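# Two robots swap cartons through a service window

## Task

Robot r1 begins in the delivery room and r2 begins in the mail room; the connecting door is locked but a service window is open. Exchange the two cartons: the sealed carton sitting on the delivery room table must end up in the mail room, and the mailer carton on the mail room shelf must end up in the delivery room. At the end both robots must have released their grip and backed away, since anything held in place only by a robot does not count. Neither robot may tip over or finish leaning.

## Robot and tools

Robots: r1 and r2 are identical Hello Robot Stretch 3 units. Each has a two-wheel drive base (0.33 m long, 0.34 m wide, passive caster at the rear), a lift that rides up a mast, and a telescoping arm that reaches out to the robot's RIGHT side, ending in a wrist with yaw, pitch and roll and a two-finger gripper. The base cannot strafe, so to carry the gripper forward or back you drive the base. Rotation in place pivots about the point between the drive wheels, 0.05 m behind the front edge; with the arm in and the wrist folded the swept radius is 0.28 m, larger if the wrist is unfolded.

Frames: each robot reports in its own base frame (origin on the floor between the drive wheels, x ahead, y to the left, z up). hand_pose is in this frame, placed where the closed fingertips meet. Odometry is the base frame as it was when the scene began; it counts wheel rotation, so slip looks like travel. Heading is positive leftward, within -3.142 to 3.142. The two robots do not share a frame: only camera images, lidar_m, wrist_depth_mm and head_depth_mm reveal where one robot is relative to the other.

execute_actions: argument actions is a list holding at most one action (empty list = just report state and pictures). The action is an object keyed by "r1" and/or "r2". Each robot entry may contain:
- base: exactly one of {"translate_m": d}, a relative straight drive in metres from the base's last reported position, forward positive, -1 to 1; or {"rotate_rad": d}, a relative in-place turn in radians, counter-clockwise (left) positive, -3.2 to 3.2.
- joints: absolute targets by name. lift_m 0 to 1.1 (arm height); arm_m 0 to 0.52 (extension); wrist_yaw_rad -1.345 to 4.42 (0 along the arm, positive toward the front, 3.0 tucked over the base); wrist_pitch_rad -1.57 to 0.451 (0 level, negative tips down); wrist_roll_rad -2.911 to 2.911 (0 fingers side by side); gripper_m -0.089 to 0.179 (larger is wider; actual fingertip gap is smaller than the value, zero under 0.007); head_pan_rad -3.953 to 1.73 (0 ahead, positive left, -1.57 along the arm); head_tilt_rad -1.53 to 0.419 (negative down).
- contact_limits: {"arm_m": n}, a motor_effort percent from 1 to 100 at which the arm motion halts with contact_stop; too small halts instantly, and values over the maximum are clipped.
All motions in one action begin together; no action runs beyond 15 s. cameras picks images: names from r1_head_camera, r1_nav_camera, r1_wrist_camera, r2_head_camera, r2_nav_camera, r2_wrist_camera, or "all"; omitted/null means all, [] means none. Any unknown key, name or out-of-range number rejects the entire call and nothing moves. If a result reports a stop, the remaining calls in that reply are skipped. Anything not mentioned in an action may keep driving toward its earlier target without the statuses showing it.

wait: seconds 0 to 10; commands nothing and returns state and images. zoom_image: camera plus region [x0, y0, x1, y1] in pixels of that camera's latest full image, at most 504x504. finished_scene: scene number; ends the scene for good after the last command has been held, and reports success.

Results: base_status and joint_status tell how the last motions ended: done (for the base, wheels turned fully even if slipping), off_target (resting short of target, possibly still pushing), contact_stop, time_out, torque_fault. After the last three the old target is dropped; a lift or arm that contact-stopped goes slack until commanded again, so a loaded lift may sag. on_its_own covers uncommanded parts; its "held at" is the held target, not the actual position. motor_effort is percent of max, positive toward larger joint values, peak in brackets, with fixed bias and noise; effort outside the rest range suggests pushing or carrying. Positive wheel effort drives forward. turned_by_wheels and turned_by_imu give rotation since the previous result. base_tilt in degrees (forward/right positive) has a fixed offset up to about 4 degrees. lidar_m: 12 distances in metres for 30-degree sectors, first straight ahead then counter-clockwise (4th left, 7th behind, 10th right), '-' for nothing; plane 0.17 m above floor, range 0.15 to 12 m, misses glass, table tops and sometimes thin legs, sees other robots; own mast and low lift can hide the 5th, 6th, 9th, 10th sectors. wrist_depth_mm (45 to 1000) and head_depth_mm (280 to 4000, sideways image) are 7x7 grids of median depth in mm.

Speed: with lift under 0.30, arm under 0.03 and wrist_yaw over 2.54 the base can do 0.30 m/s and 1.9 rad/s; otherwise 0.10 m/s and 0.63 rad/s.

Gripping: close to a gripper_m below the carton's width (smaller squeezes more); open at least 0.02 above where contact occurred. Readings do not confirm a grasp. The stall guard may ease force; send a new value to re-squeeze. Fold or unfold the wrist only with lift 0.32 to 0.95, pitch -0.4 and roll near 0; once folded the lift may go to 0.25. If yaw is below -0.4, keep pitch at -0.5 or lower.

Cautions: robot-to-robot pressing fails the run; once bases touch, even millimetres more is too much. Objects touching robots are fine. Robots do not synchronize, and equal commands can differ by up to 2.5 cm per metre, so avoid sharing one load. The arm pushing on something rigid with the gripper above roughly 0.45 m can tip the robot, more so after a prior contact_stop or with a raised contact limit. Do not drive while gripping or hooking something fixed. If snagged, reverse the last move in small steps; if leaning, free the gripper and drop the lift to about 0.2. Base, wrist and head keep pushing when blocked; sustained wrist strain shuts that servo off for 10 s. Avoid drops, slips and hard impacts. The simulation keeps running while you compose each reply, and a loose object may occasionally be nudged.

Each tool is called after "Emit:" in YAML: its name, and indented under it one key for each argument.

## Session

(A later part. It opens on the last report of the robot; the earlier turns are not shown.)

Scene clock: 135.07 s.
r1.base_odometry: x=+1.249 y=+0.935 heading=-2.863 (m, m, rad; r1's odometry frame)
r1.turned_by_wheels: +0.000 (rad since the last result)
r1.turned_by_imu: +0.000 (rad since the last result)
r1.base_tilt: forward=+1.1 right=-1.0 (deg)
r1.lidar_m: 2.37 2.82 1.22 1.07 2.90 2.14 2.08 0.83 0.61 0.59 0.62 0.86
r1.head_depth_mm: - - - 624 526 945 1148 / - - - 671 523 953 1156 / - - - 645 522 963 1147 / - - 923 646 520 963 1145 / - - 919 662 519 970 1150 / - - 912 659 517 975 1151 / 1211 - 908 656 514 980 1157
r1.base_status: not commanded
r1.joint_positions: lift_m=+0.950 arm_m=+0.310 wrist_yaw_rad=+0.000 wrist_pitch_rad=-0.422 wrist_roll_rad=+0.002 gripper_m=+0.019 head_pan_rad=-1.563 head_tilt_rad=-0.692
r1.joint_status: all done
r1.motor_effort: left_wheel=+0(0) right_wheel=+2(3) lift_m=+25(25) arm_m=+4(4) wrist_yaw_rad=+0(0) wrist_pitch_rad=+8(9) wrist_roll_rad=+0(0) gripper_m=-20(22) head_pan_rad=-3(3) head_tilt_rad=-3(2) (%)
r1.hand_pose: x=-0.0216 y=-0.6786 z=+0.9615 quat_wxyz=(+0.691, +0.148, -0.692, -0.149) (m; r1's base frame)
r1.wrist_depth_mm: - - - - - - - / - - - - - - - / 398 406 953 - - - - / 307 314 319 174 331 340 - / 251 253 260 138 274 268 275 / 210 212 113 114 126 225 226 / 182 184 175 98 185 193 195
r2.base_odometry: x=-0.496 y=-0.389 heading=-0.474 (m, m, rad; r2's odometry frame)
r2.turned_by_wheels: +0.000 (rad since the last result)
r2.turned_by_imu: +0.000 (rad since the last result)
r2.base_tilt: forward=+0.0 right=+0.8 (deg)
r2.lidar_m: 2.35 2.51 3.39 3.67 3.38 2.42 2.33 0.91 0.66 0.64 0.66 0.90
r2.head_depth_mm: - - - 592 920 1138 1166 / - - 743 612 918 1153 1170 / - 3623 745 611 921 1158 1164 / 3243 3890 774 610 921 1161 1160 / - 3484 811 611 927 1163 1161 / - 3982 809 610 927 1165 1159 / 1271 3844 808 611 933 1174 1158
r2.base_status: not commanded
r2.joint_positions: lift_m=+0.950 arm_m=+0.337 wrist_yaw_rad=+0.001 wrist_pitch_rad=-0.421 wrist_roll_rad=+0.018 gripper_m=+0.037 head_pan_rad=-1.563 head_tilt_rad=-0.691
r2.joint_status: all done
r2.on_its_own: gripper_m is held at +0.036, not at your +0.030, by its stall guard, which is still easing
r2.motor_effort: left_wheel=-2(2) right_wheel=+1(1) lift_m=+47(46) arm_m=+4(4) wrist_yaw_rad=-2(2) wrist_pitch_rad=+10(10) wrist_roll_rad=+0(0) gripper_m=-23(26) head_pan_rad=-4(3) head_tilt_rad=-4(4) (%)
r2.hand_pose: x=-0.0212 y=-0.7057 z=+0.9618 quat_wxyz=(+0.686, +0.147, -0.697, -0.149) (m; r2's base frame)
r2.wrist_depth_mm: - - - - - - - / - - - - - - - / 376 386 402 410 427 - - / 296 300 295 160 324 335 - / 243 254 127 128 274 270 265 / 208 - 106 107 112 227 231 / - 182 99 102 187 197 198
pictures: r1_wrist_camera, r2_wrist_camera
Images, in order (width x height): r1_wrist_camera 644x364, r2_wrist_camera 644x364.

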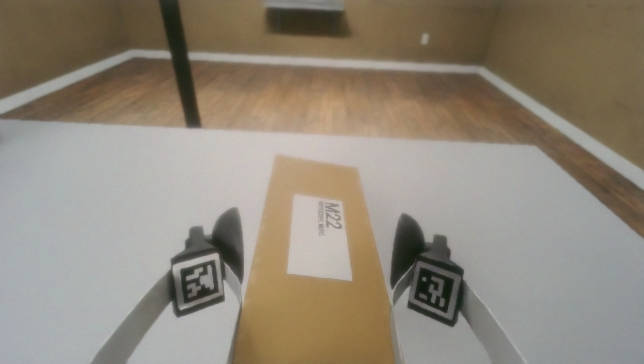

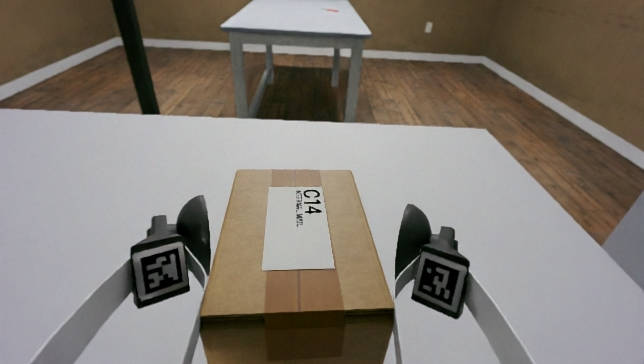

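Emit:
execute_actions:
  actions:
    - {"r1":{"joints":{"lift_m":0.91}},"r2":{"joints":{"arm_m":0.1}}}
  cameras: ["r1_wrist_camera"]

Scene clock: 138.60 s.
r1.base_odometry: x=+1.249 y=+0.935 heading=-2.862 (m, m, rad; r1's odometry frame)
r1.turned_by_wheels: +0.000 (rad since the last result)
r1.turned_by_imu: +0.001 (rad since the last result)
r1.base_tilt: forward=+1.1 right=-1.0 (deg)
r1.lidar_m: 2.37 2.82 1.23 1.07 2.90 2.15 2.08 0.83 0.61 0.59 0.62 0.86
r1.head_depth_mm: - - 3515 - 510 973 1147 / - - - 645 523 956 1152 / - - - 620 521 956 1146 / - - 3493 640 520 965 1144 / - - 917 663 518 969 1146 / - - 914 659 517 976 1146 / 1197 1322 873 658 515 979 1153
r1.base_status: not commanded
r1.joint_positions: lift_m=+0.910 arm_m=+0.310 wrist_yaw_rad=+0.000 wrist_pitch_rad=-0.392 wrist_roll_rad=+0.001 gripper_m=+0.019 head_pan_rad=-1.563 head_tilt_rad=-0.692
r1.joint_status: all done
r1.motor_effort: left_wheel=+1(1) right_wheel=+2(2) lift_m=+12(18) arm_m=+4(4) wrist_yaw_rad=+1(0) wrist_pitch_rad=-3(8) wrist_roll_rad=+0(0) gripper_m=-20(20) head_pan_rad=-4(3) head_tilt_rad=-3(3) (%)
r1.hand_pose: x=-0.0216 y=-0.6823 z=+0.9290 quat_wxyz=(+0.693, +0.138, -0.694, -0.138) (m; r1's base frame)
r1.wrist_depth_mm: 439 - - - - - - / - - - - - - - / 345 357 364 373 389 - - / 260 265 269 175 281 290 297 / 210 212 220 138 230 229 231 / 174 177 113 114 127 187 191 / 150 152 144 98 153 159 160
r2.base_odometry: x=-0.496 y=-0.389 heading=-0.474 (m, m, rad; r2's odometry frame)
r2.turned_by_wheels: +0.000 (rad since the last result)
r2.turned_by_imu: -0.001 (rad since the last result)
r2.base_tilt: forward=+0.0 right=+0.9 (deg)
r2.lidar_m: 2.36 2.51 3.42 3.69 3.36 2.41 2.33 0.91 0.66 0.64 0.66 0.89
r2.head_depth_mm: - - 859 - - 1142 1174 / - - 904 - - 1146 1162 / - 3630 853 - - 1157 1170 / 3233 3760 811 571 937 1163 1165 / - 3472 813 609 929 1166 1163 / - 3982 808 610 935 1164 1166 / 1209 3724 809 607 934 1182 1165
r2.base_status: not commanded
r2.joint_positions: lift_m=+0.950 arm_m=+0.100 wrist_yaw_rad=+0.001 wrist_pitch_rad=-0.421 wrist_roll_rad=+0.018 gripper_m=+0.046 head_pan_rad=-1.563 head_tilt_rad=-0.691
r2.joint_status: all done
r2.on_its_own: gripper_m is held at +0.045, not at your +0.030, by its stall guard, which is not easing now
r2.motor_effort: left_wheel=-2(2) right_wheel=+2(2) lift_m=+47(47) arm_m=-4(1) wrist_yaw_rad=-1(2) wrist_pitch_rad=+10(10) wrist_roll_rad=+0(0) gripper_m=-20(21) head_pan_rad=-3(4) head_tilt_rad=-4(3) (%)
r2.hand_pose: x=-0.0212 y=-0.4693 z=+0.9617 quat_wxyz=(+0.686, +0.147, -0.697, -0.149) (m; r2's base frame)
r2.wrist_depth_mm: - - - - - - 276 / 511 540 566 590 623 400 289 / 373 386 401 414 427 391 313 / 298 304 299 162 328 335 348 / 244 256 127 128 276 272 374 / 208 - 106 107 114 228 233 / - 183 99 102 189 196 199
pictures: r1_wrist_camera
Images, in order (width x height): r1_wrist_camera 644x364.

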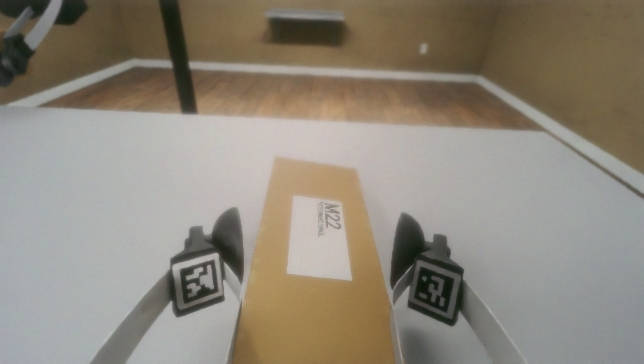

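Emit:
execute_actions:
  actions:
    - {"r1":{"joints":{"gripper_m":0.11}},"r2":{"base":{"rotate_rad":1.51},"joints":{"arm_m":0.0}}}
  cameras: ["r1_wrist_camera"]

Emit:
execute_actions:
  actions:
    - {"r1":{"joints":{"lift_m":0.903,"arm_m":0.30}},"r2":{"base":{"translate_m":0.1}}}
  cameras: ["r1_wrist_camera"]

Emit:
execute_actions:
  actions:
    - {"r1":{"joints":{"gripper_m":0.005}},"r2":{"base":{"translate_m":0.1}}}
  cameras: ["r1_wrist_camera"]

Emit:
execute_actions:
  actions:
    - {"r1":{"joints":{"lift_m":0.935}},"r2":{"base":{"translate_m":0.3}}}
  cameras: ["r1_wrist_camera"]

Scene clock: 144.50 s.
r1.base_odometry: x=+1.249 y=+0.935 heading=-2.862 (m, m, rad; r1's odometry frame)
r1.turned_by_wheels: +0.000 (rad since the last result)
r1.turned_by_imu: +0.002 (rad since the last result)
r1.base_tilt: forward=+1.1 right=-1.0 (deg)
r1.lidar_m: 2.37 2.82 1.22 1.07 2.90 2.15 2.08 0.83 0.61 0.59 0.62 0.86
r1.head_depth_mm: - - 3472 - 509 975 1152 / - - - 645 524 955 1150 / - - - 619 523 961 1147 / - - 3320 639 519 963 1147 / - - 920 663 518 968 1151 / - - 911 660 517 972 1148 / 1138 - 907 658 515 980 1162
r1.base_status: not commanded
r1.joint_positions: lift_m=+0.910 arm_m=+0.310 wrist_yaw_rad=+0.000 wrist_pitch_rad=-0.412 wrist_roll_rad=+0.000 gripper_m=+0.110 head_pan_rad=-1.563 head_tilt_rad=-0.692
r1.joint_status: all done
r1.motor_effort: left_wheel=+1(0) right_wheel=+2(2) lift_m=+15(15) arm_m=+4(5) wrist_yaw_rad=+0(1) wrist_pitch_rad=+4(5) wrist_roll_rad=+1(1) gripper_m=+0(80) head_pan_rad=-3(3) head_tilt_rad=-4(2) (%)
r1.hand_pose: x=-0.0216 y=-0.6798 z=+0.9242 quat_wxyz=(+0.692, +0.145, -0.692, -0.145) (m; r1's base frame)
r1.wrist_depth_mm: - - - - - - - / - - - - - - - / 320 332 339 351 357 370 - / 246 252 243 169 267 273 279 / 200 207 167 134 215 216 222 / 168 175 117 112 170 181 183 / 148 146 99 96 147 153 155
r2.base_odometry: x=-0.496 y=-0.389 heading=+1.036 (m, m, rad; r2's odometry frame)
r2.turned_by_wheels: +1.510 (rad since the last result)
r2.turned_by_imu: +1.517 (rad since the last result)
r2.base_tilt: forward=+0.0 right=+0.8 (deg)
r2.lidar_m: 3.69 3.64 2.47 2.34 0.98 0.68 0.64 0.65 0.84 1.93 2.47 3.19
r2.head_depth_mm: 1585 1621 1633 1662 - - - / 2067 2272 2322 2044 - - - / 2056 2350 2561 2139 - - - / 2058 2356 2556 2147 1605 1341 1157 / 2047 2317 2512 2048 1632 1361 1168 / 2044 2316 2509 2030 1633 1353 1164 / 2042 2303 2514 2042 1631 1352 1161
r2.base_status: done
r2.joint_positions: lift_m=+0.950 arm_m=+0.000 wrist_yaw_rad=+0.001 wrist_pitch_rad=-0.421 wrist_roll_rad=+0.018 gripper_m=+0.046 head_pan_rad=-1.563 head_tilt_rad=-0.691
r2.joint_status: all done
r2.on_its_own: gripper_m is held at +0.045, not at your +0.030, by its stall guard, which is not easing now
r2.motor_effort: left_wheel=-2(5) right_wheel=+1(6) lift_m=+47(47) arm_m=-4(5) wrist_yaw_rad=-2(2) wrist_pitch_rad=+10(10) wrist_roll_rad=+0(0) gripper_m=-19(20) head_pan_rad=-3(3) head_tilt_rad=-4(4) (%)
r2.hand_pose: x=-0.0212 y=-0.3693 z=+0.9617 quat_wxyz=(+0.686, +0.147, -0.697, -0.149) (m; r2's base frame)
r2.wrist_depth_mm: - - - - - 901 628 / - - - - - 892 629 / - - - - - 899 469 / - - - 164 - 899 391 / - - 127 129 - 892 626 / - - 106 107 112 842 627 / - - 99 102 - 875 618
pictures: r1_wrist_camera
Images, in order (width x height): r1_wrist_camera 644x364.

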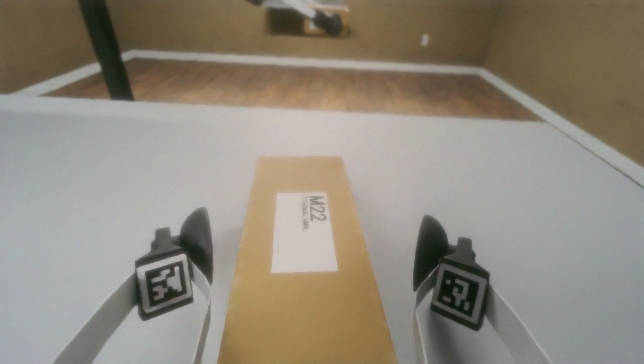

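Scene clock: 146.47 s.
r1.base_odometry: x=+1.249 y=+0.935 heading=-2.862 (m, m, rad; r1's odometry frame)
r1.turned_by_wheels: +0.000 (rad since the last result)
r1.turned_by_imu: +0.001 (rad since the last result)
r1.base_tilt: forward=+1.1 right=-1.1 (deg)
r1.lidar_m: 2.37 2.82 1.23 1.07 2.90 2.15 2.08 0.83 0.61 0.59 0.62 0.86
r1.head_depth_mm: - - 3386 - 508 976 1151 / - - 3548 622 523 952 1149 / - - 3755 619 523 959 1151 / - - 3302 627 521 963 1145 / - - 917 662 518 974 1151 / - - 914 660 517 976 1147 / 1154 - 907 656 515 983 1156
r1.base_status: not commanded
r1.joint_positions: lift_m=+0.903 arm_m=+0.300 wrist_yaw_rad=+0.000 wrist_pitch_rad=-0.413 wrist_roll_rad=+0.000 gripper_m=+0.110 head_pan_rad=-1.563 head_tilt_rad=-0.692
r1.joint_status: all done
r1.motor_effort: left_wheel=+1(1) right_wheel=+2(2) lift_m=+15(16) arm_m=-5(3) wrist_yaw_rad=+0(1) wrist_pitch_rad=+4(4) wrist_roll_rad=+1(1) gripper_m=+0(1) head_pan_rad=-4(3) head_tilt_rad=-3(3) (%)
r1.hand_pose: x=-0.0216 y=-0.6703 z=+0.9170 quat_wxyz=(+0.692, +0.145, -0.692, -0.145) (m; r1's base frame)
r1.wrist_depth_mm: - - - - - - - / - - - - - - - / 307 313 322 334 340 355 - / 236 237 231 156 254 261 266 / 189 196 134 124 202 206 209 / 159 166 106 103 160 171 174 / 141 138 93 92 139 145 148
r2.base_odometry: x=-0.445 y=-0.303 heading=+1.036 (m, m, rad; r2's odometry frame)
r2.turned_by_wheels: +0.000 (rad since the last result)
r2.turned_by_imu: +0.000 (rad since the last result)
r2.base_tilt: forward=+0.0 right=+0.9 (deg)
r2.lidar_m: 3.58 3.64 2.47 2.33 1.13 0.79 0.74 0.75 0.97 2.23 2.47 3.20
r2.head_depth_mm: 1845 1881 1903 1912 - - - / 2070 2305 2459 2119 - - - / 2071 2331 2559 2158 - - - / 2062 2314 2528 2093 1608 1345 1152 / 2043 2300 2523 2038 1640 1353 1162 / 2059 2293 2518 2043 1624 1351 1163 / 2022 2267 2482 2035 1639 1364 1162
r2.base_status: done
r2.joint_positions: lift_m=+0.950 arm_m=+0.000 wrist_yaw_rad=+0.001 wrist_pitch_rad=-0.421 wrist_roll_rad=+0.018 gripper_m=+0.046 head_pan_rad=-1.563 head_tilt_rad=-0.691
r2.joint_status: not commanded
r2.on_its_own: gripper_m is held at +0.045, not at your +0.030, by its stall guard, which is not easing now
r2.motor_effort: left_wheel=-2(3) right_wheel=+1(6) lift_m=+47(48) arm_m=-4(4) wrist_yaw_rad=-2(2) wrist_pitch_rad=+10(10) wrist_roll_rad=+0(0) gripper_m=-19(20) head_pan_rad=-2(4) head_tilt_rad=-3(4) (%)
r2.hand_pose: x=-0.0212 y=-0.3693 z=+0.9617 quat_wxyz=(+0.686, +0.147, -0.697, -0.149) (m; r2's base frame)
r2.wrist_depth_mm: - - - - - - 727 / - - - - - - 733 / - - - - - - 736 / - - - 162 - - 725 / - - 127 129 - - 739 / - - 106 108 112 978 735 / - - 99 102 - - 724
pictures: r1_wrist_camera
Images, in order (width x height): r1_wrist_camera 644x364.

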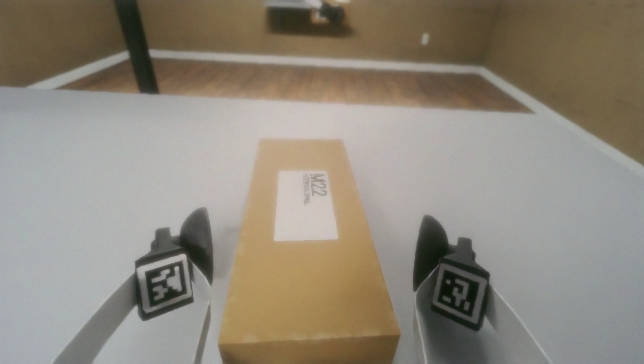

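Scene clock: 148.43 s.
r1.base_odometry: x=+1.249 y=+0.935 heading=-2.862 (m, m, rad; r1's odometry frame)
r1.turned_by_wheels: +0.000 (rad since the last result)
r1.turned_by_imu: +0.001 (rad since the last result)
r1.base_tilt: forward=+1.1 right=-1.0 (deg)
r1.lidar_m: 2.37 2.81 1.23 1.06 2.90 2.15 2.08 0.83 0.61 0.59 0.62 0.86
r1.head_depth_mm: - - 3341 - 508 976 1156 / - - 3588 623 524 956 1147 / - - 3738 618 521 960 1147 / - - 3325 629 520 966 1148 / - - 917 662 518 969 1152 / - - 916 660 517 976 1152 / 1208 - 907 658 515 978 1158
r1.base_status: not commanded
r1.joint_positions: lift_m=+0.903 arm_m=+0.300 wrist_yaw_rad=+0.000 wrist_pitch_rad=-0.413 wrist_roll_rad=+0.000 gripper_m=+0.009 head_pan_rad=-1.563 head_tilt_rad=-0.692
r1.joint_status: gripper_m off_target (ended at +0.009, target +0.005)
r1.motor_effort: left_wheel=+1(1) right_wheel=+2(2) lift_m=+15(15) arm_m=-5(6) wrist_yaw_rad=-1(0) wrist_pitch_rad=+4(5) wrist_roll_rad=+1(1) gripper_m=-20(98) head_pan_rad=-3(4) head_tilt_rad=-3(3) (%)
r1.hand_pose: x=-0.0214 y=-0.6703 z=+0.9170 quat_wxyz=(+0.692, +0.145, -0.692, -0.145) (m; r1's base frame)
r1.wrist_depth_mm: - - - - - - - / - - - - - - - / 307 315 320 335 340 349 - / 235 240 232 156 255 260 269 / 190 192 128 124 209 207 209 / 159 165 102 104 105 172 173 / 138 139 93 92 140 147 147
r2.base_odometry: x=-0.394 y=-0.217 heading=+1.035 (m, m, rad; r2's odometry frame)
r2.turned_by_wheels: +0.000 (rad since the last result)
r2.turned_by_imu: +0.000 (rad since the last result)
r2.base_tilt: forward=+0.0 right=+0.9 (deg)
r2.lidar_m: 3.48 3.54 2.49 2.34 1.29 0.89 0.84 0.85 1.10 2.41 2.45 3.18
r2.head_depth_mm: 2006 2136 2134 2053 - - - / 2069 2329 2590 2114 - - - / 2062 2324 2549 2153 - - - / 2057 2341 2511 2114 1605 1344 1154 / 2051 2271 2533 2056 1628 1363 1166 / 2052 2283 2519 2022 1623 1350 1160 / 2013 2286 2536 2039 1629 1356 1161
r2.base_status: done
r2.joint_positions: lift_m=+0.950 arm_m=+0.000 wrist_yaw_rad=+0.001 wrist_pitch_rad=-0.421 wrist_roll_rad=+0.018 gripper_m=+0.046 head_pan_rad=-1.563 head_tilt_rad=-0.691
r2.joint_status: not commanded
r2.on_its_own: gripper_m is held at +0.045, not at your +0.030, by its stall guard, which is not easing now
r2.motor_effort: left_wheel=-2(2) right_wheel=+1(5) lift_m=+47(48) arm_m=-4(4) wrist_yaw_rad=-2(2) wrist_pitch_rad=+10(10) wrist_roll_rad=+0(0) gripper_m=-20(19) head_pan_rad=-4(4) head_tilt_rad=-4(3) (%)
r2.hand_pose: x=-0.0212 y=-0.3693 z=+0.9617 quat_wxyz=(+0.686, +0.147, -0.697, -0.149) (m; r2's base frame)
r2.wrist_depth_mm: - - - - - - 823 / - - - - - - 834 / - - - - - - 849 / - - - 163 - - 831 / - - 127 129 - - 855 / - - 106 108 112 - 839 / - - 99 102 - - 823
pictures: r1_wrist_camera
Images, in order (width x height): r1_wrist_camera 644x364.

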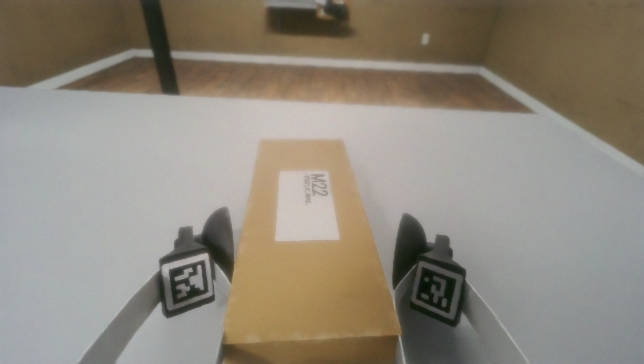

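Scene clock: 152.43 s.
r1.base_odometry: x=+1.249 y=+0.935 heading=-2.862 (m, m, rad; r1's odometry frame)
r1.turned_by_wheels: +0.000 (rad since the last result)
r1.turned_by_imu: +0.001 (rad since the last result)
r1.base_tilt: forward=+1.1 right=-1.0 (deg)
r1.lidar_m: 2.38 2.82 1.23 1.06 2.90 2.15 2.08 0.83 0.61 0.59 0.62 0.86
r1.head_depth_mm: - - - - 525 949 1152 / - - - 646 523 953 1151 / - - - 640 521 959 1153 / - - 3239 642 521 962 1145 / - - 918 663 518 969 1151 / - - 912 660 517 976 1149 / - - 908 657 513 979 1157
r1.base_status: not commanded
r1.joint_positions: lift_m=+0.935 arm_m=+0.300 wrist_yaw_rad=+0.000 wrist_pitch_rad=-0.422 wrist_roll_rad=+0.000 gripper_m=+0.025 head_pan_rad=-1.563 head_tilt_rad=-0.692
r1.joint_status: all done
r1.on_its_own: gripper_m is held at +0.024, not at your +0.005, by its stall guard, which is not easing now
r1.motor_effort: left_wheel=+1(1) right_wheel=+2(2) lift_m=+25(26) arm_m=-5(5) wrist_yaw_rad=+0(1) wrist_pitch_rad=+8(9) wrist_roll_rad=+1(1) gripper_m=-19(24) head_pan_rad=-3(4) head_tilt_rad=-3(3) (%)
r1.hand_pose: x=-0.0214 y=-0.6691 z=+0.9464 quat_wxyz=(+0.692, +0.149, -0.691, -0.148) (m; r1's base frame)
r1.wrist_depth_mm: - - - - - - - / - - - - - - - / 361 377 385 394 402 - - / 280 285 279 171 304 311 - / 227 231 135 130 255 248 254 / 192 200 106 105 111 208 210 / 167 169 93 92 168 177 179
r2.base_odometry: x=-0.241 y=+0.041 heading=+1.035 (m, m, rad; r2's odometry frame)
r2.turned_by_wheels: +0.000 (rad since the last result)
r2.turned_by_imu: +0.000 (rad since the last result)
r2.base_tilt: forward=+0.0 right=+0.8 (deg)
r2.lidar_m: 3.19 3.27 2.53 2.36 1.73 1.21 1.13 1.16 1.50 2.38 2.43 3.13
r2.head_depth_mm: 2071 2344 2561 2127 - - - / 2057 2311 2548 2107 - - - / 2035 2311 2552 2161 - - - / 2035 2300 2515 2112 1604 1342 1156 / 2018 2267 2498 2019 1639 1359 1160 / 1996 2275 2481 2015 1628 1359 1162 / 1991 2252 2457 2017 1623 1356 1167
r2.base_status: done
r2.joint_positions: lift_m=+0.950 arm_m=+0.000 wrist_yaw_rad=+0.001 wrist_pitch_rad=-0.421 wrist_roll_rad=+0.018 gripper_m=+0.046 head_pan_rad=-1.563 head_tilt_rad=-0.691
r2.joint_status: not commanded
r2.on_its_own: gripper_m is held at +0.045, not at your +0.030, by its stall guard, which is not easing now
r2.motor_effort: left_wheel=-2(3) right_wheel=+1(7) lift_m=+47(46) arm_m=-4(4) wrist_yaw_rad=-2(2) wrist_pitch_rad=+10(10) wrist_roll_rad=+0(1) gripper_m=-19(19) head_pan_rad=-3(4) head_tilt_rad=-3(4) (%)
r2.hand_pose: x=-0.0212 y=-0.3693 z=+0.9617 quat_wxyz=(+0.686, +0.147, -0.697, -0.149) (m; r2's base frame)
r2.wrist_depth_mm: - - - - - - - / - - - - - - - / - - - - - - - / - - - 163 - - - / - - 127 129 - - - / - - 106 107 113 - - / - - 99 102 - - -
pictures: r1_wrist_camera
Images, in order (width x height): r1_wrist_camera 644x364.

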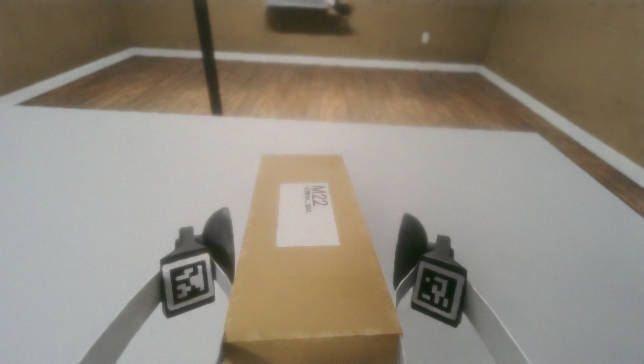

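Emit:
execute_actions:
  actions:
    - {"r1":{"joints":{"lift_m":0.96,"arm_m":0.05}},"r2":{"base":{"translate_m":0.25}}}
  cameras: ["r1_wrist_camera"]

Emit:
execute_actions:
  actions:
    - {"r1":{"base":{"rotate_rad":1.84}},"r2":{"base":{"translate_m":0.3}}}
  cameras: ["r1_wrist_camera"]

Emit:
execute_actions:
  actions:
    - {"r1":{"base":{"translate_m":1.0}},"r2":{"base":{"translate_m":1.0},"joints":{"lift_m":0.86}}}
  cameras: ["r1_wrist_camera","r1_nav_camera"]

Scene clock: 157.80 s.
r1.base_odometry: x=+1.249 y=+0.935 heading=-2.862 (m, m, rad; r1's odometry frame)
r1.turned_by_wheels: +0.000 (rad since the last result)
r1.turned_by_imu: +0.002 (rad since the last result)
r1.base_tilt: forward=+1.1 right=-1.0 (deg)
r1.lidar_m: 2.37 2.82 1.23 1.07 2.91 2.15 2.08 0.83 0.61 0.59 0.62 0.86
r1.head_depth_mm: - - 3118 - - - 1160 / - - 934 729 - - 1157 / - - 929 744 - - 1154 / - - 926 722 505 965 1147 / - - 916 664 518 968 1147 / - - 910 660 517 976 1149 / - - 909 657 515 981 1154
r1.base_status: not commanded
r1.joint_positions: lift_m=+0.960 arm_m=+0.050 wrist_yaw_rad=+0.000 wrist_pitch_rad=-0.423 wrist_roll_rad=+0.000 gripper_m=+0.025 head_pan_rad=-1.563 head_tilt_rad=-0.692
r1.joint_status: all done
r1.on_its_own: gripper_m is held at +0.024, not at your +0.005, by its stall guard, which is not easing now
r1.motor_effort: left_wheel=+0(1) right_wheel=+2(2) lift_m=+25(24) arm_m=-6(5) wrist_yaw_rad=-1(1) wrist_pitch_rad=+8(9) wrist_roll_rad=+1(1) gripper_m=-19(19) head_pan_rad=-3(3) head_tilt_rad=-3(2) (%)
r1.hand_pose: x=-0.0214 y=-0.4190 z=+0.9713 quat_wxyz=(+0.692, +0.149, -0.691, -0.149) (m; r1's base frame)
r1.wrist_depth_mm: - - - - - - 321 / 601 621 - - - - 321 / 414 429 442 451 470 450 319 / 321 330 322 171 351 360 331 / 265 268 134 130 291 285 293 / 221 230 106 105 111 239 242 / 191 194 94 92 193 205 206
r2.base_odometry: x=-0.113 y=+0.256 heading=+1.035 (m, m, rad; r2's odometry frame)
r2.turned_by_wheels: +0.000 (rad since the last result)
r2.turned_by_imu: -0.001 (rad since the last result)
r2.base_tilt: forward=+0.0 right=+0.8 (deg)
r2.lidar_m: 2.94 2.99 2.55 2.38 2.10 1.47 1.39 1.41 1.83 2.37 2.41 3.13
r2.head_depth_mm: 2049 2293 2556 2113 - - - / 2053 2287 2541 2104 - - - / 2005 2275 2496 2140 - - - / 2013 2276 2504 2119 1614 1343 1158 / 1999 2256 2454 2063 1624 1354 1162 / 1989 2253 2463 2035 1635 1358 1162 / 1971 2233 2477 2027 1617 1354 1165
r2.base_status: done
r2.joint_positions: lift_m=+0.950 arm_m=+0.000 wrist_yaw_rad=+0.001 wrist_pitch_rad=-0.421 wrist_roll_rad=+0.018 gripper_m=+0.046 head_pan_rad=-1.563 head_tilt_rad=-0.691
r2.joint_status: not commanded
r2.on_its_own: gripper_m is held at +0.045, not at your +0.030, by its stall guard, which is not easing now
r2.motor_effort: left_wheel=-2(3) right_wheel=+1(6) lift_m=+46(48) arm_m=-4(4) wrist_yaw_rad=-2(2) wrist_pitch_rad=+10(10) wrist_roll_rad=+0(0) gripper_m=-20(20) head_pan_rad=-3(3) head_tilt_rad=-4(3) (%)
r2.hand_pose: x=-0.0212 y=-0.3693 z=+0.9617 quat_wxyz=(+0.686, +0.147, -0.697, -0.149) (m; r2's base frame)
r2.wrist_depth_mm: - - - - - - - / - - - - - - - / - - - - - - - / - - - 163 - - - / - - 127 129 - - - / - - 106 108 113 - - / - - 99 102 - - -
pictures: r1_wrist_camera
Images, in order (width x height): r1_wrist_camera 644x364.

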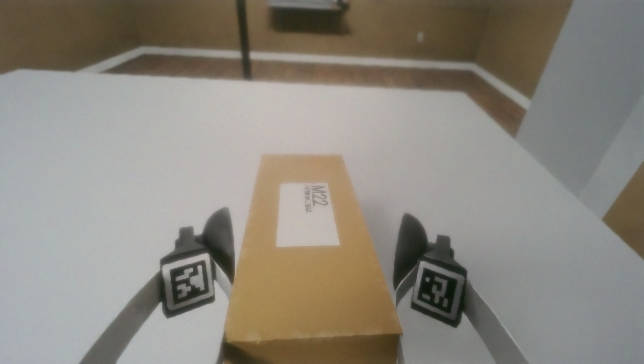

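Scene clock: 161.80 s.
r1.base_odometry: x=+1.249 y=+0.935 heading=-1.023 (m, m, rad; r1's odometry frame)
r1.turned_by_wheels: +1.840 (rad since the last result)
r1.turned_by_imu: +1.828 (rad since the last result)
r1.base_tilt: forward=+1.1 right=-1.0 (deg)
r1.lidar_m: 3.75 2.36 2.08 1.12 0.67 0.59 0.60 0.70 1.29 2.70 1.22 1.07
r1.head_depth_mm: 2212 2435 2700 - - - 1187 / 2274 2523 2774 2431 - - 1191 / 2352 2614 2836 2489 - - 1175 / 2428 2692 2907 2420 1680 1419 1206 / 2511 2786 3019 2212 1733 1418 1195 / 2624 2874 3061 2211 1725 1410 1195 / 2699 3046 3028 2188 1719 1415 1198
r1.base_status: done
r1.joint_positions: lift_m=+0.960 arm_m=+0.050 wrist_yaw_rad=+0.000 wrist_pitch_rad=-0.423 wrist_roll_rad=+0.000 gripper_m=+0.025 head_pan_rad=-1.563 head_tilt_rad=-0.692
r1.joint_status: not commanded
r1.on_its_own: gripper_m is held at +0.024, not at your +0.005, by its stall guard, which is not easing now
r1.motor_effort: left_wheel=+0(3) right_wheel=+2(8) lift_m=+25(25) arm_m=-6(5) wrist_yaw_rad=-1(0) wrist_pitch_rad=+8(9) wrist_roll_rad=+1(1) gripper_m=-19(19) head_pan_rad=-4(3) head_tilt_rad=-3(4) (%)
r1.hand_pose: x=-0.0214 y=-0.4190 z=+0.9713 quat_wxyz=(+0.692, +0.149, -0.691, -0.149) (m; r1's base frame)
r1.wrist_depth_mm: - - - - - - - / - - - - - - - / - - - - - - - / - - - 172 - - - / - - 134 130 - - - / - - 106 105 110 - 974 / - - 93 92 - - 919
r2.base_odometry: x=+0.040 y=+0.514 heading=+1.035 (m, m, rad; r2's odometry frame)
r2.turned_by_wheels: +0.000 (rad since the last result)
r2.turned_by_imu: +0.000 (rad since the last result)
r2.base_tilt: forward=+0.0 right=+0.8 (deg)
r2.lidar_m: 2.64 2.69 2.57 2.40 2.45 1.78 1.68 1.71 2.22 2.34 2.39 2.81
r2.head_depth_mm: 2034 2291 2476 2144 - - - / 1986 2281 2483 2088 - - - / 2012 2259 2477 2139 - - - / 1983 2232 2480 2105 1614 1351 1153 / 1969 2244 2476 2028 1646 1358 1160 / 1977 2238 2478 2044 1636 1349 1158 / 1959 2207 2488 2039 1625 1364 1161
r2.base_status: done
r2.joint_positions: lift_m=+0.950 arm_m=+0.000 wrist_yaw_rad=+0.001 wrist_pitch_rad=-0.421 wrist_roll_rad=+0.018 gripper_m=+0.046 head_pan_rad=-1.563 head_tilt_rad=-0.691
r2.joint_status: not commanded
r2.on_its_own: gripper_m is held at +0.045, not at your +0.030, by its stall guard, which is not easing now
r2.motor_effort: left_wheel=-2(3) right_wheel=+2(6) lift_m=+48(47) arm_m=-4(4) wrist_yaw_rad=-2(2) wrist_pitch_rad=+10(10) wrist_roll_rad=+0(0) gripper_m=-20(21) head_pan_rad=-3(4) head_tilt_rad=-3(4) (%)
r2.hand_pose: x=-0.0212 y=-0.3693 z=+0.9617 quat_wxyz=(+0.686, +0.147, -0.697, -0.149) (m; r2's base frame)
r2.wrist_depth_mm: - - - - - - - / - - - - - - - / - - - - - - - / - - - 163 - - - / - - 127 129 - - - / - - 106 107 113 - - / - - 99 102 - - -
pictures: r1_wrist_camera
Images, in order (width x height): r1_wrist_camera 644x364.

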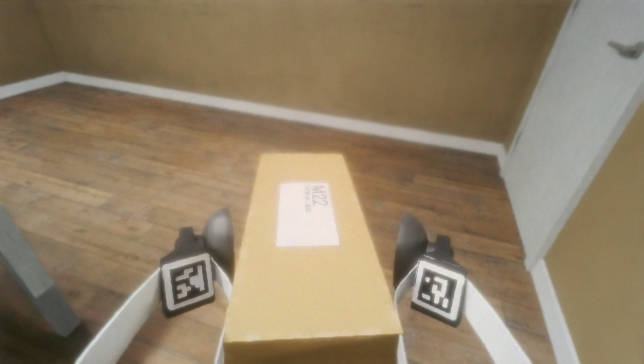

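Scene clock: 173.17 s.
r1.base_odometry: x=+1.771 y=+0.082 heading=-1.023 (m, m, rad; r1's odometry frame)
r1.turned_by_wheels: +0.000 (rad since the last result)
r1.turned_by_imu: +0.004 (rad since the last result)
r1.base_tilt: forward=+1.1 right=-1.0 (deg)
r1.lidar_m: 2.78 2.02 1.78 1.78 1.77 1.56 1.56 1.84 3.00 0.28 0.32 0.58
r1.head_depth_mm: 2479 2710 2915 - - - 1184 / 2526 2815 3011 1032 - - 1194 / 2598 2948 3109 1006 - - 1180 / 2700 3031 3094 979 683 579 524 / 2809 3097 3060 901 703 577 512 / 2897 3271 3082 895 702 574 1121 / 2993 3363 3062 890 699 573 1146
r1.base_status: done
r1.joint_positions: lift_m=+0.960 arm_m=+0.050 wrist_yaw_rad=+0.000 wrist_pitch_rad=-0.423 wrist_roll_rad=+0.000 gripper_m=+0.025 head_pan_rad=-1.563 head_tilt_rad=-0.692
r1.joint_status: not commanded
r1.on_its_own: gripper_m is held at +0.024, not at your +0.005, by its stall guard, which is not easing now
r1.motor_effort: left_wheel=+0(4) right_wheel=+2(8) lift_m=+24(25) arm_m=-5(5) wrist_yaw_rad=+0(2) wrist_pitch_rad=+9(8) wrist_roll_rad=+1(1) gripper_m=-19(19) head_pan_rad=-3(3) head_tilt_rad=-3(2) (%)
r1.hand_pose: x=-0.0214 y=-0.4190 z=+0.9713 quat_wxyz=(+0.692, +0.149, -0.691, -0.149) (m; r1's base frame)
r1.wrist_depth_mm: - - - - - - - / - - - - - - - / 728 717 758 - - - - / 551 561 539 171 - - - / 444 455 135 130 - - - / 380 395 106 105 110 - - / 330 333 94 92 - - -
r2.base_odometry: x=+0.550 y=+1.374 heading=+1.035 (m, m, rad; r2's odometry frame)
r2.turned_by_wheels: +0.000 (rad since the last result)
r2.turned_by_imu: -0.001 (rad since the last result)
r2.base_tilt: forward=+0.0 right=+0.9 (deg)
r2.lidar_m: 1.64 1.67 2.18 2.50 2.55 2.84 2.67 2.73 2.41 2.27 2.31 1.74
r2.head_depth_mm: 1964 2200 2487 2049 1635 - - / 1941 2194 2466 2027 1634 - - / 1923 2170 2463 2060 1701 - - / 1922 2159 2431 2048 1665 1348 1166 / 1920 2144 2394 2059 1627 1359 1161 / 1914 2168 2389 2019 1636 1358 1161 / 1903 2150 2374 2038 1624 1360 1160
r2.base_status: done
r2.joint_positions: lift_m=+0.860 arm_m=+0.000 wrist_yaw_rad=+0.001 wrist_pitch_rad=-0.421 wrist_roll_rad=+0.018 gripper_m=+0.046 head_pan_rad=-1.563 head_tilt_rad=-0.691
r2.joint_status: all done
r2.on_its_own: gripper_m is held at +0.045, not at your +0.030, by its stall guard, which is not easing now
r2.motor_effort: left_wheel=-2(2) right_wheel=+1(8) lift_m=+32(39) arm_m=-4(4) wrist_yaw_rad=-2(1) wrist_pitch_rad=+10(10) wrist_roll_rad=+0(0) gripper_m=-20(21) head_pan_rad=-5(4) head_tilt_rad=-4(4) (%)
r2.hand_pose: x=-0.0212 y=-0.3693 z=+0.8722 quat_wxyz=(+0.686, +0.147, -0.697, -0.149) (m; r2's base frame)
r2.wrist_depth_mm: - - - - - - - / - - - - - - - / - - - - - - - / - - - 163 - - - / - - 127 129 - - - / - - 106 108 112 - - / - - 99 102 - - -
pictures: r1_nav_camera (sideways: a quarter turn counterclockwise sets it upright), r1_wrist_camera
Images, in order (width x height): r1_nav_camera 672x504, r1_wrist_camera 644x364.

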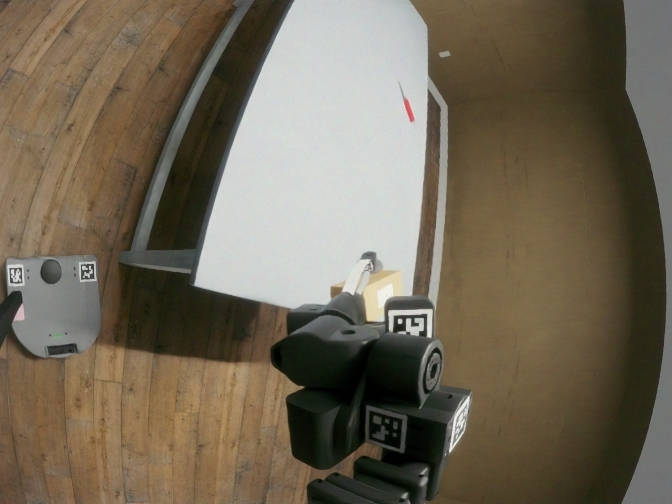

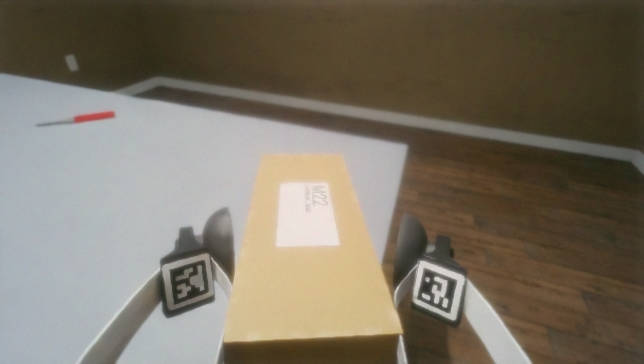

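Emit:
execute_actions:
  actions:
    - {"r1":{"base":{"translate_m":0.66},"joints":{"lift_m":0.85,"arm_m":0.3}},"r2":{"base":{"translate_m":0.64},"joints":{"arm_m":0.25}}}
  cameras: []

Emit:
execute_actions:
  actions:
    - {"r1":{"base":{"translate_m":0.34},"joints":{"lift_m":0.81,"arm_m":0.43}},"r2":{"base":{"rotate_rad":1.65},"joints":{"arm_m":0.40}}}
  cameras: ["r1_wrist_camera","r1_nav_camera","r2_wrist_camera","r2_nav_camera"]

Scene clock: 182.33 s.
r1.base_odometry: x=+2.115 y=-0.482 heading=-1.023 (m, m, rad; r1's odometry frame)
r1.turned_by_wheels: +0.000 (rad since the last result)
r1.turned_by_imu: +0.002 (rad since the last result)
r1.base_tilt: forward=+1.1 right=-1.1 (deg)
r1.lidar_m: 2.14 1.79 1.58 1.59 1.88 2.20 2.20 0.53 0.47 0.47 0.55 1.01
r1.head_depth_mm: 2623 2903 3070 955 - - 1184 / 2712 2992 3146 - 710 1318 1206 / 2805 3113 3299 - 707 1355 1205 / 2923 3225 1254 848 706 1384 1152 / 2959 3359 1249 900 703 1421 1149 / 3084 3414 1240 895 723 1417 1144 / 3111 3377 1228 892 769 1410 1174
r1.base_status: done
r1.joint_positions: lift_m=+0.850 arm_m=+0.300 wrist_yaw_rad=+0.000 wrist_pitch_rad=-0.424 wrist_roll_rad=+0.000 gripper_m=+0.025 head_pan_rad=-1.563 head_tilt_rad=-0.692
r1.joint_status: all done
r1.on_its_own: gripper_m is held at +0.024, not at your +0.005, by its stall guard, which is not easing now
r1.motor_effort: left_wheel=+0(4) right_wheel=+2(8) lift_m=+16(20) arm_m=+4(6) wrist_yaw_rad=-1(0) wrist_pitch_rad=+9(9) wrist_roll_rad=+1(1) gripper_m=-19(18) head_pan_rad=-3(3) head_tilt_rad=-2(3) (%)
r1.hand_pose: x=-0.0214 y=-0.6684 z=+0.8616 quat_wxyz=(+0.692, +0.149, -0.691, -0.149) (m; r1's base frame)
r1.wrist_depth_mm: - - - - - - - / 671 713 - - - - - / 478 488 500 514 534 552 - / 367 373 363 171 400 406 414 / 301 304 135 130 330 328 331 / 252 263 106 105 110 272 274 / 218 222 94 92 220 234 234
r2.base_odometry: x=+0.877 y=+1.924 heading=+1.035 (m, m, rad; r2's odometry frame)
r2.turned_by_wheels: +0.000 (rad since the last result)
r2.turned_by_imu: -0.002 (rad since the last result)
r2.base_tilt: forward=+0.0 right=+0.9 (deg)
r2.lidar_m: 1.01 1.03 1.33 2.55 2.59 3.35 3.31 3.37 2.36 2.22 1.55 1.07
r2.head_depth_mm: 1901 2157 2445 - - 1332 1167 / 1893 2161 2413 - 1626 1361 1164 / 1894 2123 2394 - 1637 1362 1164 / 1870 2115 2396 1978 1626 1358 1165 / 1875 2116 2387 2036 1627 1353 1160 / 1862 2100 2380 2025 1632 1356 1169 / 1846 2082 2345 2034 1629 1369 1168
r2.base_status: done
r2.joint_positions: lift_m=+0.860 arm_m=+0.250 wrist_yaw_rad=+0.001 wrist_pitch_rad=-0.421 wrist_roll_rad=+0.018 gripper_m=+0.046 head_pan_rad=-1.563 head_tilt_rad=-0.691
r2.joint_status: all done
r2.on_its_own: gripper_m is held at +0.045, not at your +0.030, by its stall guard, which is not easing now
r2.motor_effort: left_wheel=-2(2) right_wheel=+1(7) lift_m=+33(33) arm_m=+4(6) wrist_yaw_rad=-2(2) wrist_pitch_rad=+10(10) wrist_roll_rad=+0(0) gripper_m=-20(20) head_pan_rad=-3(4) head_tilt_rad=-4(3) (%)
r2.hand_pose: x=-0.0212 y=-0.6186 z=+0.8722 quat_wxyz=(+0.686, +0.147, -0.697, -0.149) (m; r2's base frame)
r2.wrist_depth_mm: - - - - - - - / - - - - - - - / - - - - - - - / - - - 163 - - - / - - 128 129 - - - / - - 107 108 112 - - / - - 99 102 - - -
pictures: none
No camera images: the call's "cameras" was empty. Leave "cameras" out to get every camera's image.

Scene clock: 187.03 s.
r1.base_odometry: x=+2.292 y=-0.772 heading=-1.023 (m, m, rad; r1's odometry frame)
r1.turned_by_wheels: +0.000 (rad since the last result)
r1.turned_by_imu: +0.000 (rad since the last result)
r1.base_tilt: forward=+1.1 right=-1.1 (deg)
r1.lidar_m: 1.81 1.69 1.49 1.48 1.76 2.52 2.53 0.64 0.57 0.57 0.67 1.81
r1.head_depth_mm: 2710 2999 3178 917 738 - - / 2801 3086 3266 - 757 1428 1156 / 2878 3217 3381 839 757 1431 1153 / 2973 3326 1324 846 781 1426 1161 / 3060 3482 1247 895 1573 1414 1195 / 3086 3401 1314 896 1620 1410 1199 / 2692 2845 2894 892 1088 1279 1194
r1.base_status: done
r1.joint_positions: lift_m=+0.810 arm_m=+0.430 wrist_yaw_rad=+0.000 wrist_pitch_rad=-0.424 wrist_roll_rad=+0.000 gripper_m=+0.025 head_pan_rad=-1.563 head_tilt_rad=-0.692
r1.joint_status: all done
r1.on_its_own: gripper_m is held at +0.024, not at your +0.005, by its stall guard, which is not easing now
r1.motor_effort: left_wheel=+0(3) right_wheel=+1(10) lift_m=+17(14) arm_m=+4(3) wrist_yaw_rad=-1(1) wrist_pitch_rad=+8(9) wrist_roll_rad=+1(1) gripper_m=-19(19) head_pan_rad=-3(3) head_tilt_rad=-3(2) (%)
r1.hand_pose: x=-0.0214 y=-0.7984 z=+0.8216 quat_wxyz=(+0.692, +0.149, -0.691, -0.149) (m; r1's base frame)
r1.wrist_depth_mm: - - - - - - - / - - 602 631 - - - / 332 373 410 422 434 443 466 / 300 306 301 171 327 336 341 / 246 250 135 130 272 269 273 / 206 215 107 105 111 222 225 / 178 181 93 92 181 190 193
r2.base_odometry: x=+0.877 y=+1.924 heading=+2.685 (m, m, rad; r2's odometry frame)
r2.turned_by_wheels: +1.650 (rad since the last result)
r2.turned_by_imu: +1.657 (rad since the last result)
r2.base_tilt: forward=+0.0 right=+0.9 (deg)
r2.lidar_m: 2.55 2.64 3.46 3.30 3.17 2.31 2.22 1.43 1.04 1.01 1.04 1.42
r2.head_depth_mm: 822 922 1040 - - 1327 1170 / 822 929 - 827 1491 1363 1170 / 830 932 - 831 1499 1364 1168 / 825 936 1006 829 1505 1360 1162 / 833 940 1029 830 1512 1357 1166 / 836 939 1031 824 1502 1351 1160 / 837 945 1033 825 1501 1358 1161
r2.base_status: done
r2.joint_positions: lift_m=+0.860 arm_m=+0.400 wrist_yaw_rad=+0.001 wrist_pitch_rad=-0.421 wrist_roll_rad=+0.018 gripper_m=+0.046 head_pan_rad=-1.563 head_tilt_rad=-0.692
r2.joint_status: all done
r2.on_its_own: gripper_m is held at +0.045, not at your +0.030, by its stall guard, which is not easing now
r2.motor_effort: left_wheel=-2(6) right_wheel=+1(7) lift_m=+32(32) arm_m=+4(4) wrist_yaw_rad=-2(2) wrist_pitch_rad=+10(10) wrist_roll_rad=+0(0) gripper_m=-20(20) head_pan_rad=-3(2) head_tilt_rad=-4(4) (%)
r2.hand_pose: x=-0.0212 y=-0.7687 z=+0.8722 quat_wxyz=(+0.686, +0.147, -0.697, -0.149) (m; r2's base frame)
r2.wrist_depth_mm: 321 320 318 323 325 325 323 / 347 349 349 352 352 351 352 / 383 380 387 383 386 386 392 / 373 378 370 163 406 409 433 / 309 324 127 129 347 342 476 / 264 - 106 108 112 287 310 / 232 230 99 102 236 247 250
pictures: r1_nav_camera (sideways: a quarter turn counterclockwise sets it upright), r1_wrist_camera, r2_nav_camera (sideways: a quarter turn counterclockwise sets it upright), r2_wrist_camera
Images, in order (width x height): r1_nav_camera 672x504, r1_wrist_camera 644x364, r2_nav_camera 672x504, r2_wrist_camera 644x364.

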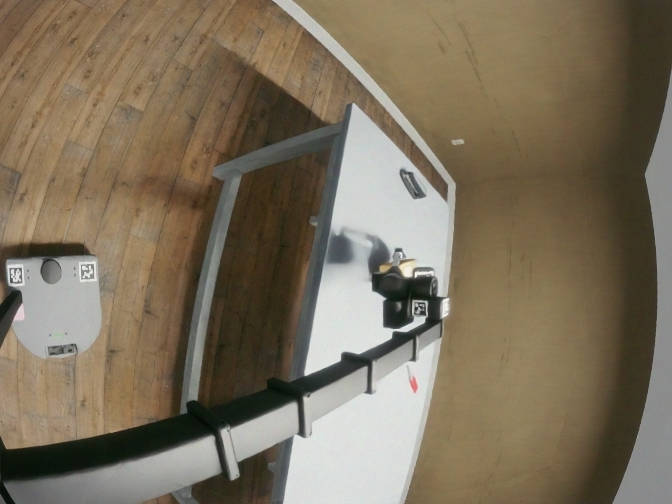

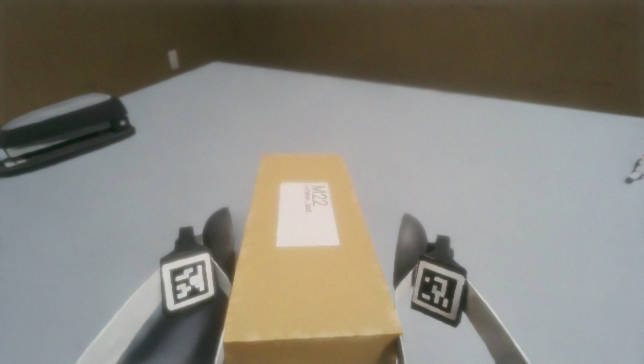

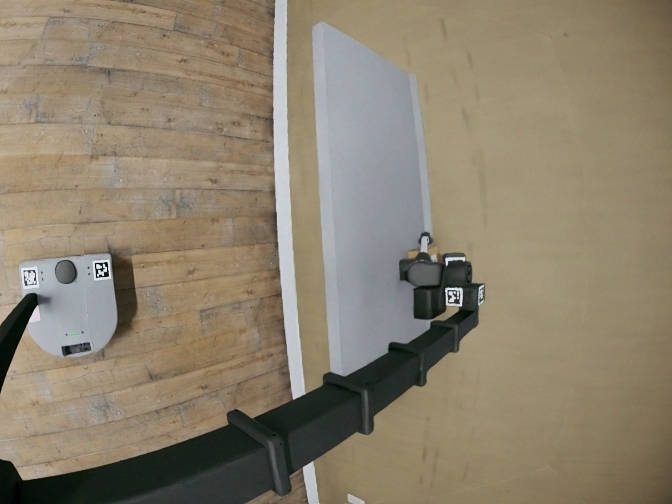

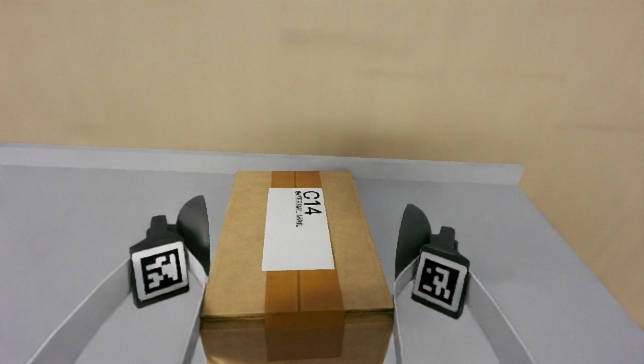

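Emit:
execute_actions:
  actions:
    - {"r1":{"joints":{"lift_m":0.767}},"r2":{"base":{"translate_m":0.04},"joints":{"arm_m":0.42,"lift_m":0.771}}}
  cameras: ["r1_wrist_camera","r2_wrist_camera"]

Scene clock: 189.30 s.
r1.base_odometry: x=+2.292 y=-0.772 heading=-1.023 (m, m, rad; r1's odometry frame)
r1.turned_by_wheels: +0.000 (rad since the last result)
r1.turned_by_imu: +0.001 (rad since the last result)
r1.base_tilt: forward=+1.1 right=-1.0 (deg)
r1.lidar_m: 1.82 1.68 1.48 1.49 1.76 2.52 2.52 0.64 0.57 0.57 0.67 1.81
r1.head_depth_mm: 2712 2980 3133 916 737 - - / 2804 3089 1266 948 - 1413 1151 / 2858 3204 1264 - 754 1431 1155 / 2983 3340 1251 848 779 1419 1155 / 3012 3473 1244 898 1575 1421 1199 / 3082 3383 1317 895 1624 1419 1199 / 2664 2829 2888 892 1091 1281 1200
r1.base_status: not commanded
r1.joint_positions: lift_m=+0.767 arm_m=+0.430 wrist_yaw_rad=+0.000 wrist_pitch_rad=-0.419 wrist_roll_rad=+0.000 gripper_m=+0.025 head_pan_rad=-1.563 head_tilt_rad=-0.692
r1.joint_status: all done
r1.on_its_own: gripper_m is held at +0.024, not at your +0.005, by its stall guard, which is not easing now
r1.motor_effort: left_wheel=+1(0) right_wheel=+2(2) lift_m=+16(17) arm_m=+4(4) wrist_yaw_rad=-1(1) wrist_pitch_rad=+7(9) wrist_roll_rad=+1(1) gripper_m=-19(18) head_pan_rad=-3(3) head_tilt_rad=-3(2) (%)
r1.hand_pose: x=-0.0214 y=-0.7989 z=+0.7796 quat_wxyz=(+0.692, +0.147, -0.691, -0.147) (m; r1's base frame)
r1.wrist_depth_mm: - - - - - - - / 315 447 467 484 508 533 - / 302 313 319 329 339 348 361 / 233 237 231 155 253 257 265 / 189 194 128 124 210 207 211 / 160 167 103 104 104 171 173 / 138 140 93 92 139 146 149
r2.base_odometry: x=+0.841 y=+1.942 heading=+2.685 (m, m, rad; r2's odometry frame)
r2.turned_by_wheels: +0.000 (rad since the last result)
r2.turned_by_imu: -0.001 (rad since the last result)
r2.base_tilt: forward=+0.0 right=+0.9 (deg)
r2.lidar_m: 2.50 2.60 3.43 3.31 3.22 2.34 2.26 1.43 1.04 1.01 1.04 1.42
r2.head_depth_mm: 820 929 1031 828 1472 - - / 824 929 1019 - 1504 1367 1166 / 826 926 1024 774 1484 1359 1164 / 827 939 1029 796 1500 1362 1167 / 831 936 1031 827 1491 1359 1167 / 832 939 1038 827 1493 1354 1165 / 835 937 1030 826 1491 1357 1162
r2.base_status: done
r2.joint_positions: lift_m=+0.771 arm_m=+0.420 wrist_yaw_rad=+0.001 wrist_pitch_rad=-0.421 wrist_roll_rad=+0.018 gripper_m=+0.046 head_pan_rad=-1.563 head_tilt_rad=-0.692
r2.joint_status: all done
r2.on_its_own: gripper_m is held at +0.045, not at your +0.030, by its stall guard, which is not easing now
r2.motor_effort: left_wheel=-2(3) right_wheel=+2(7) lift_m=+31(30) arm_m=+4(4) wrist_yaw_rad=-2(2) wrist_pitch_rad=+10(10) wrist_roll_rad=+0(0) gripper_m=-20(20) head_pan_rad=-3(4) head_tilt_rad=-3(4) (%)
r2.hand_pose: x=-0.0212 y=-0.7886 z=+0.7832 quat_wxyz=(+0.686, +0.147, -0.697, -0.149) (m; r2's base frame)
r2.wrist_depth_mm: 302 301 303 305 305 307 306 / 324 325 327 333 335 334 335 / 292 299 309 318 330 340 346 / 229 234 228 159 253 260 267 / 190 198 126 128 212 209 213 / 161 - 106 107 114 176 178 / - 141 99 102 145 152 153
pictures: r1_wrist_camera, r2_wrist_camera
Images, in order (width x height): r1_wrist_camera 644x364, r2_wrist_camera 644x364.

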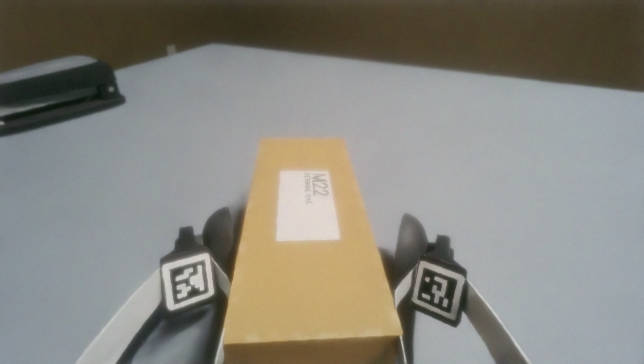

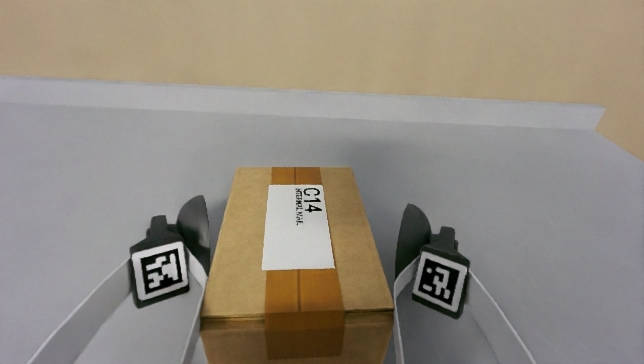

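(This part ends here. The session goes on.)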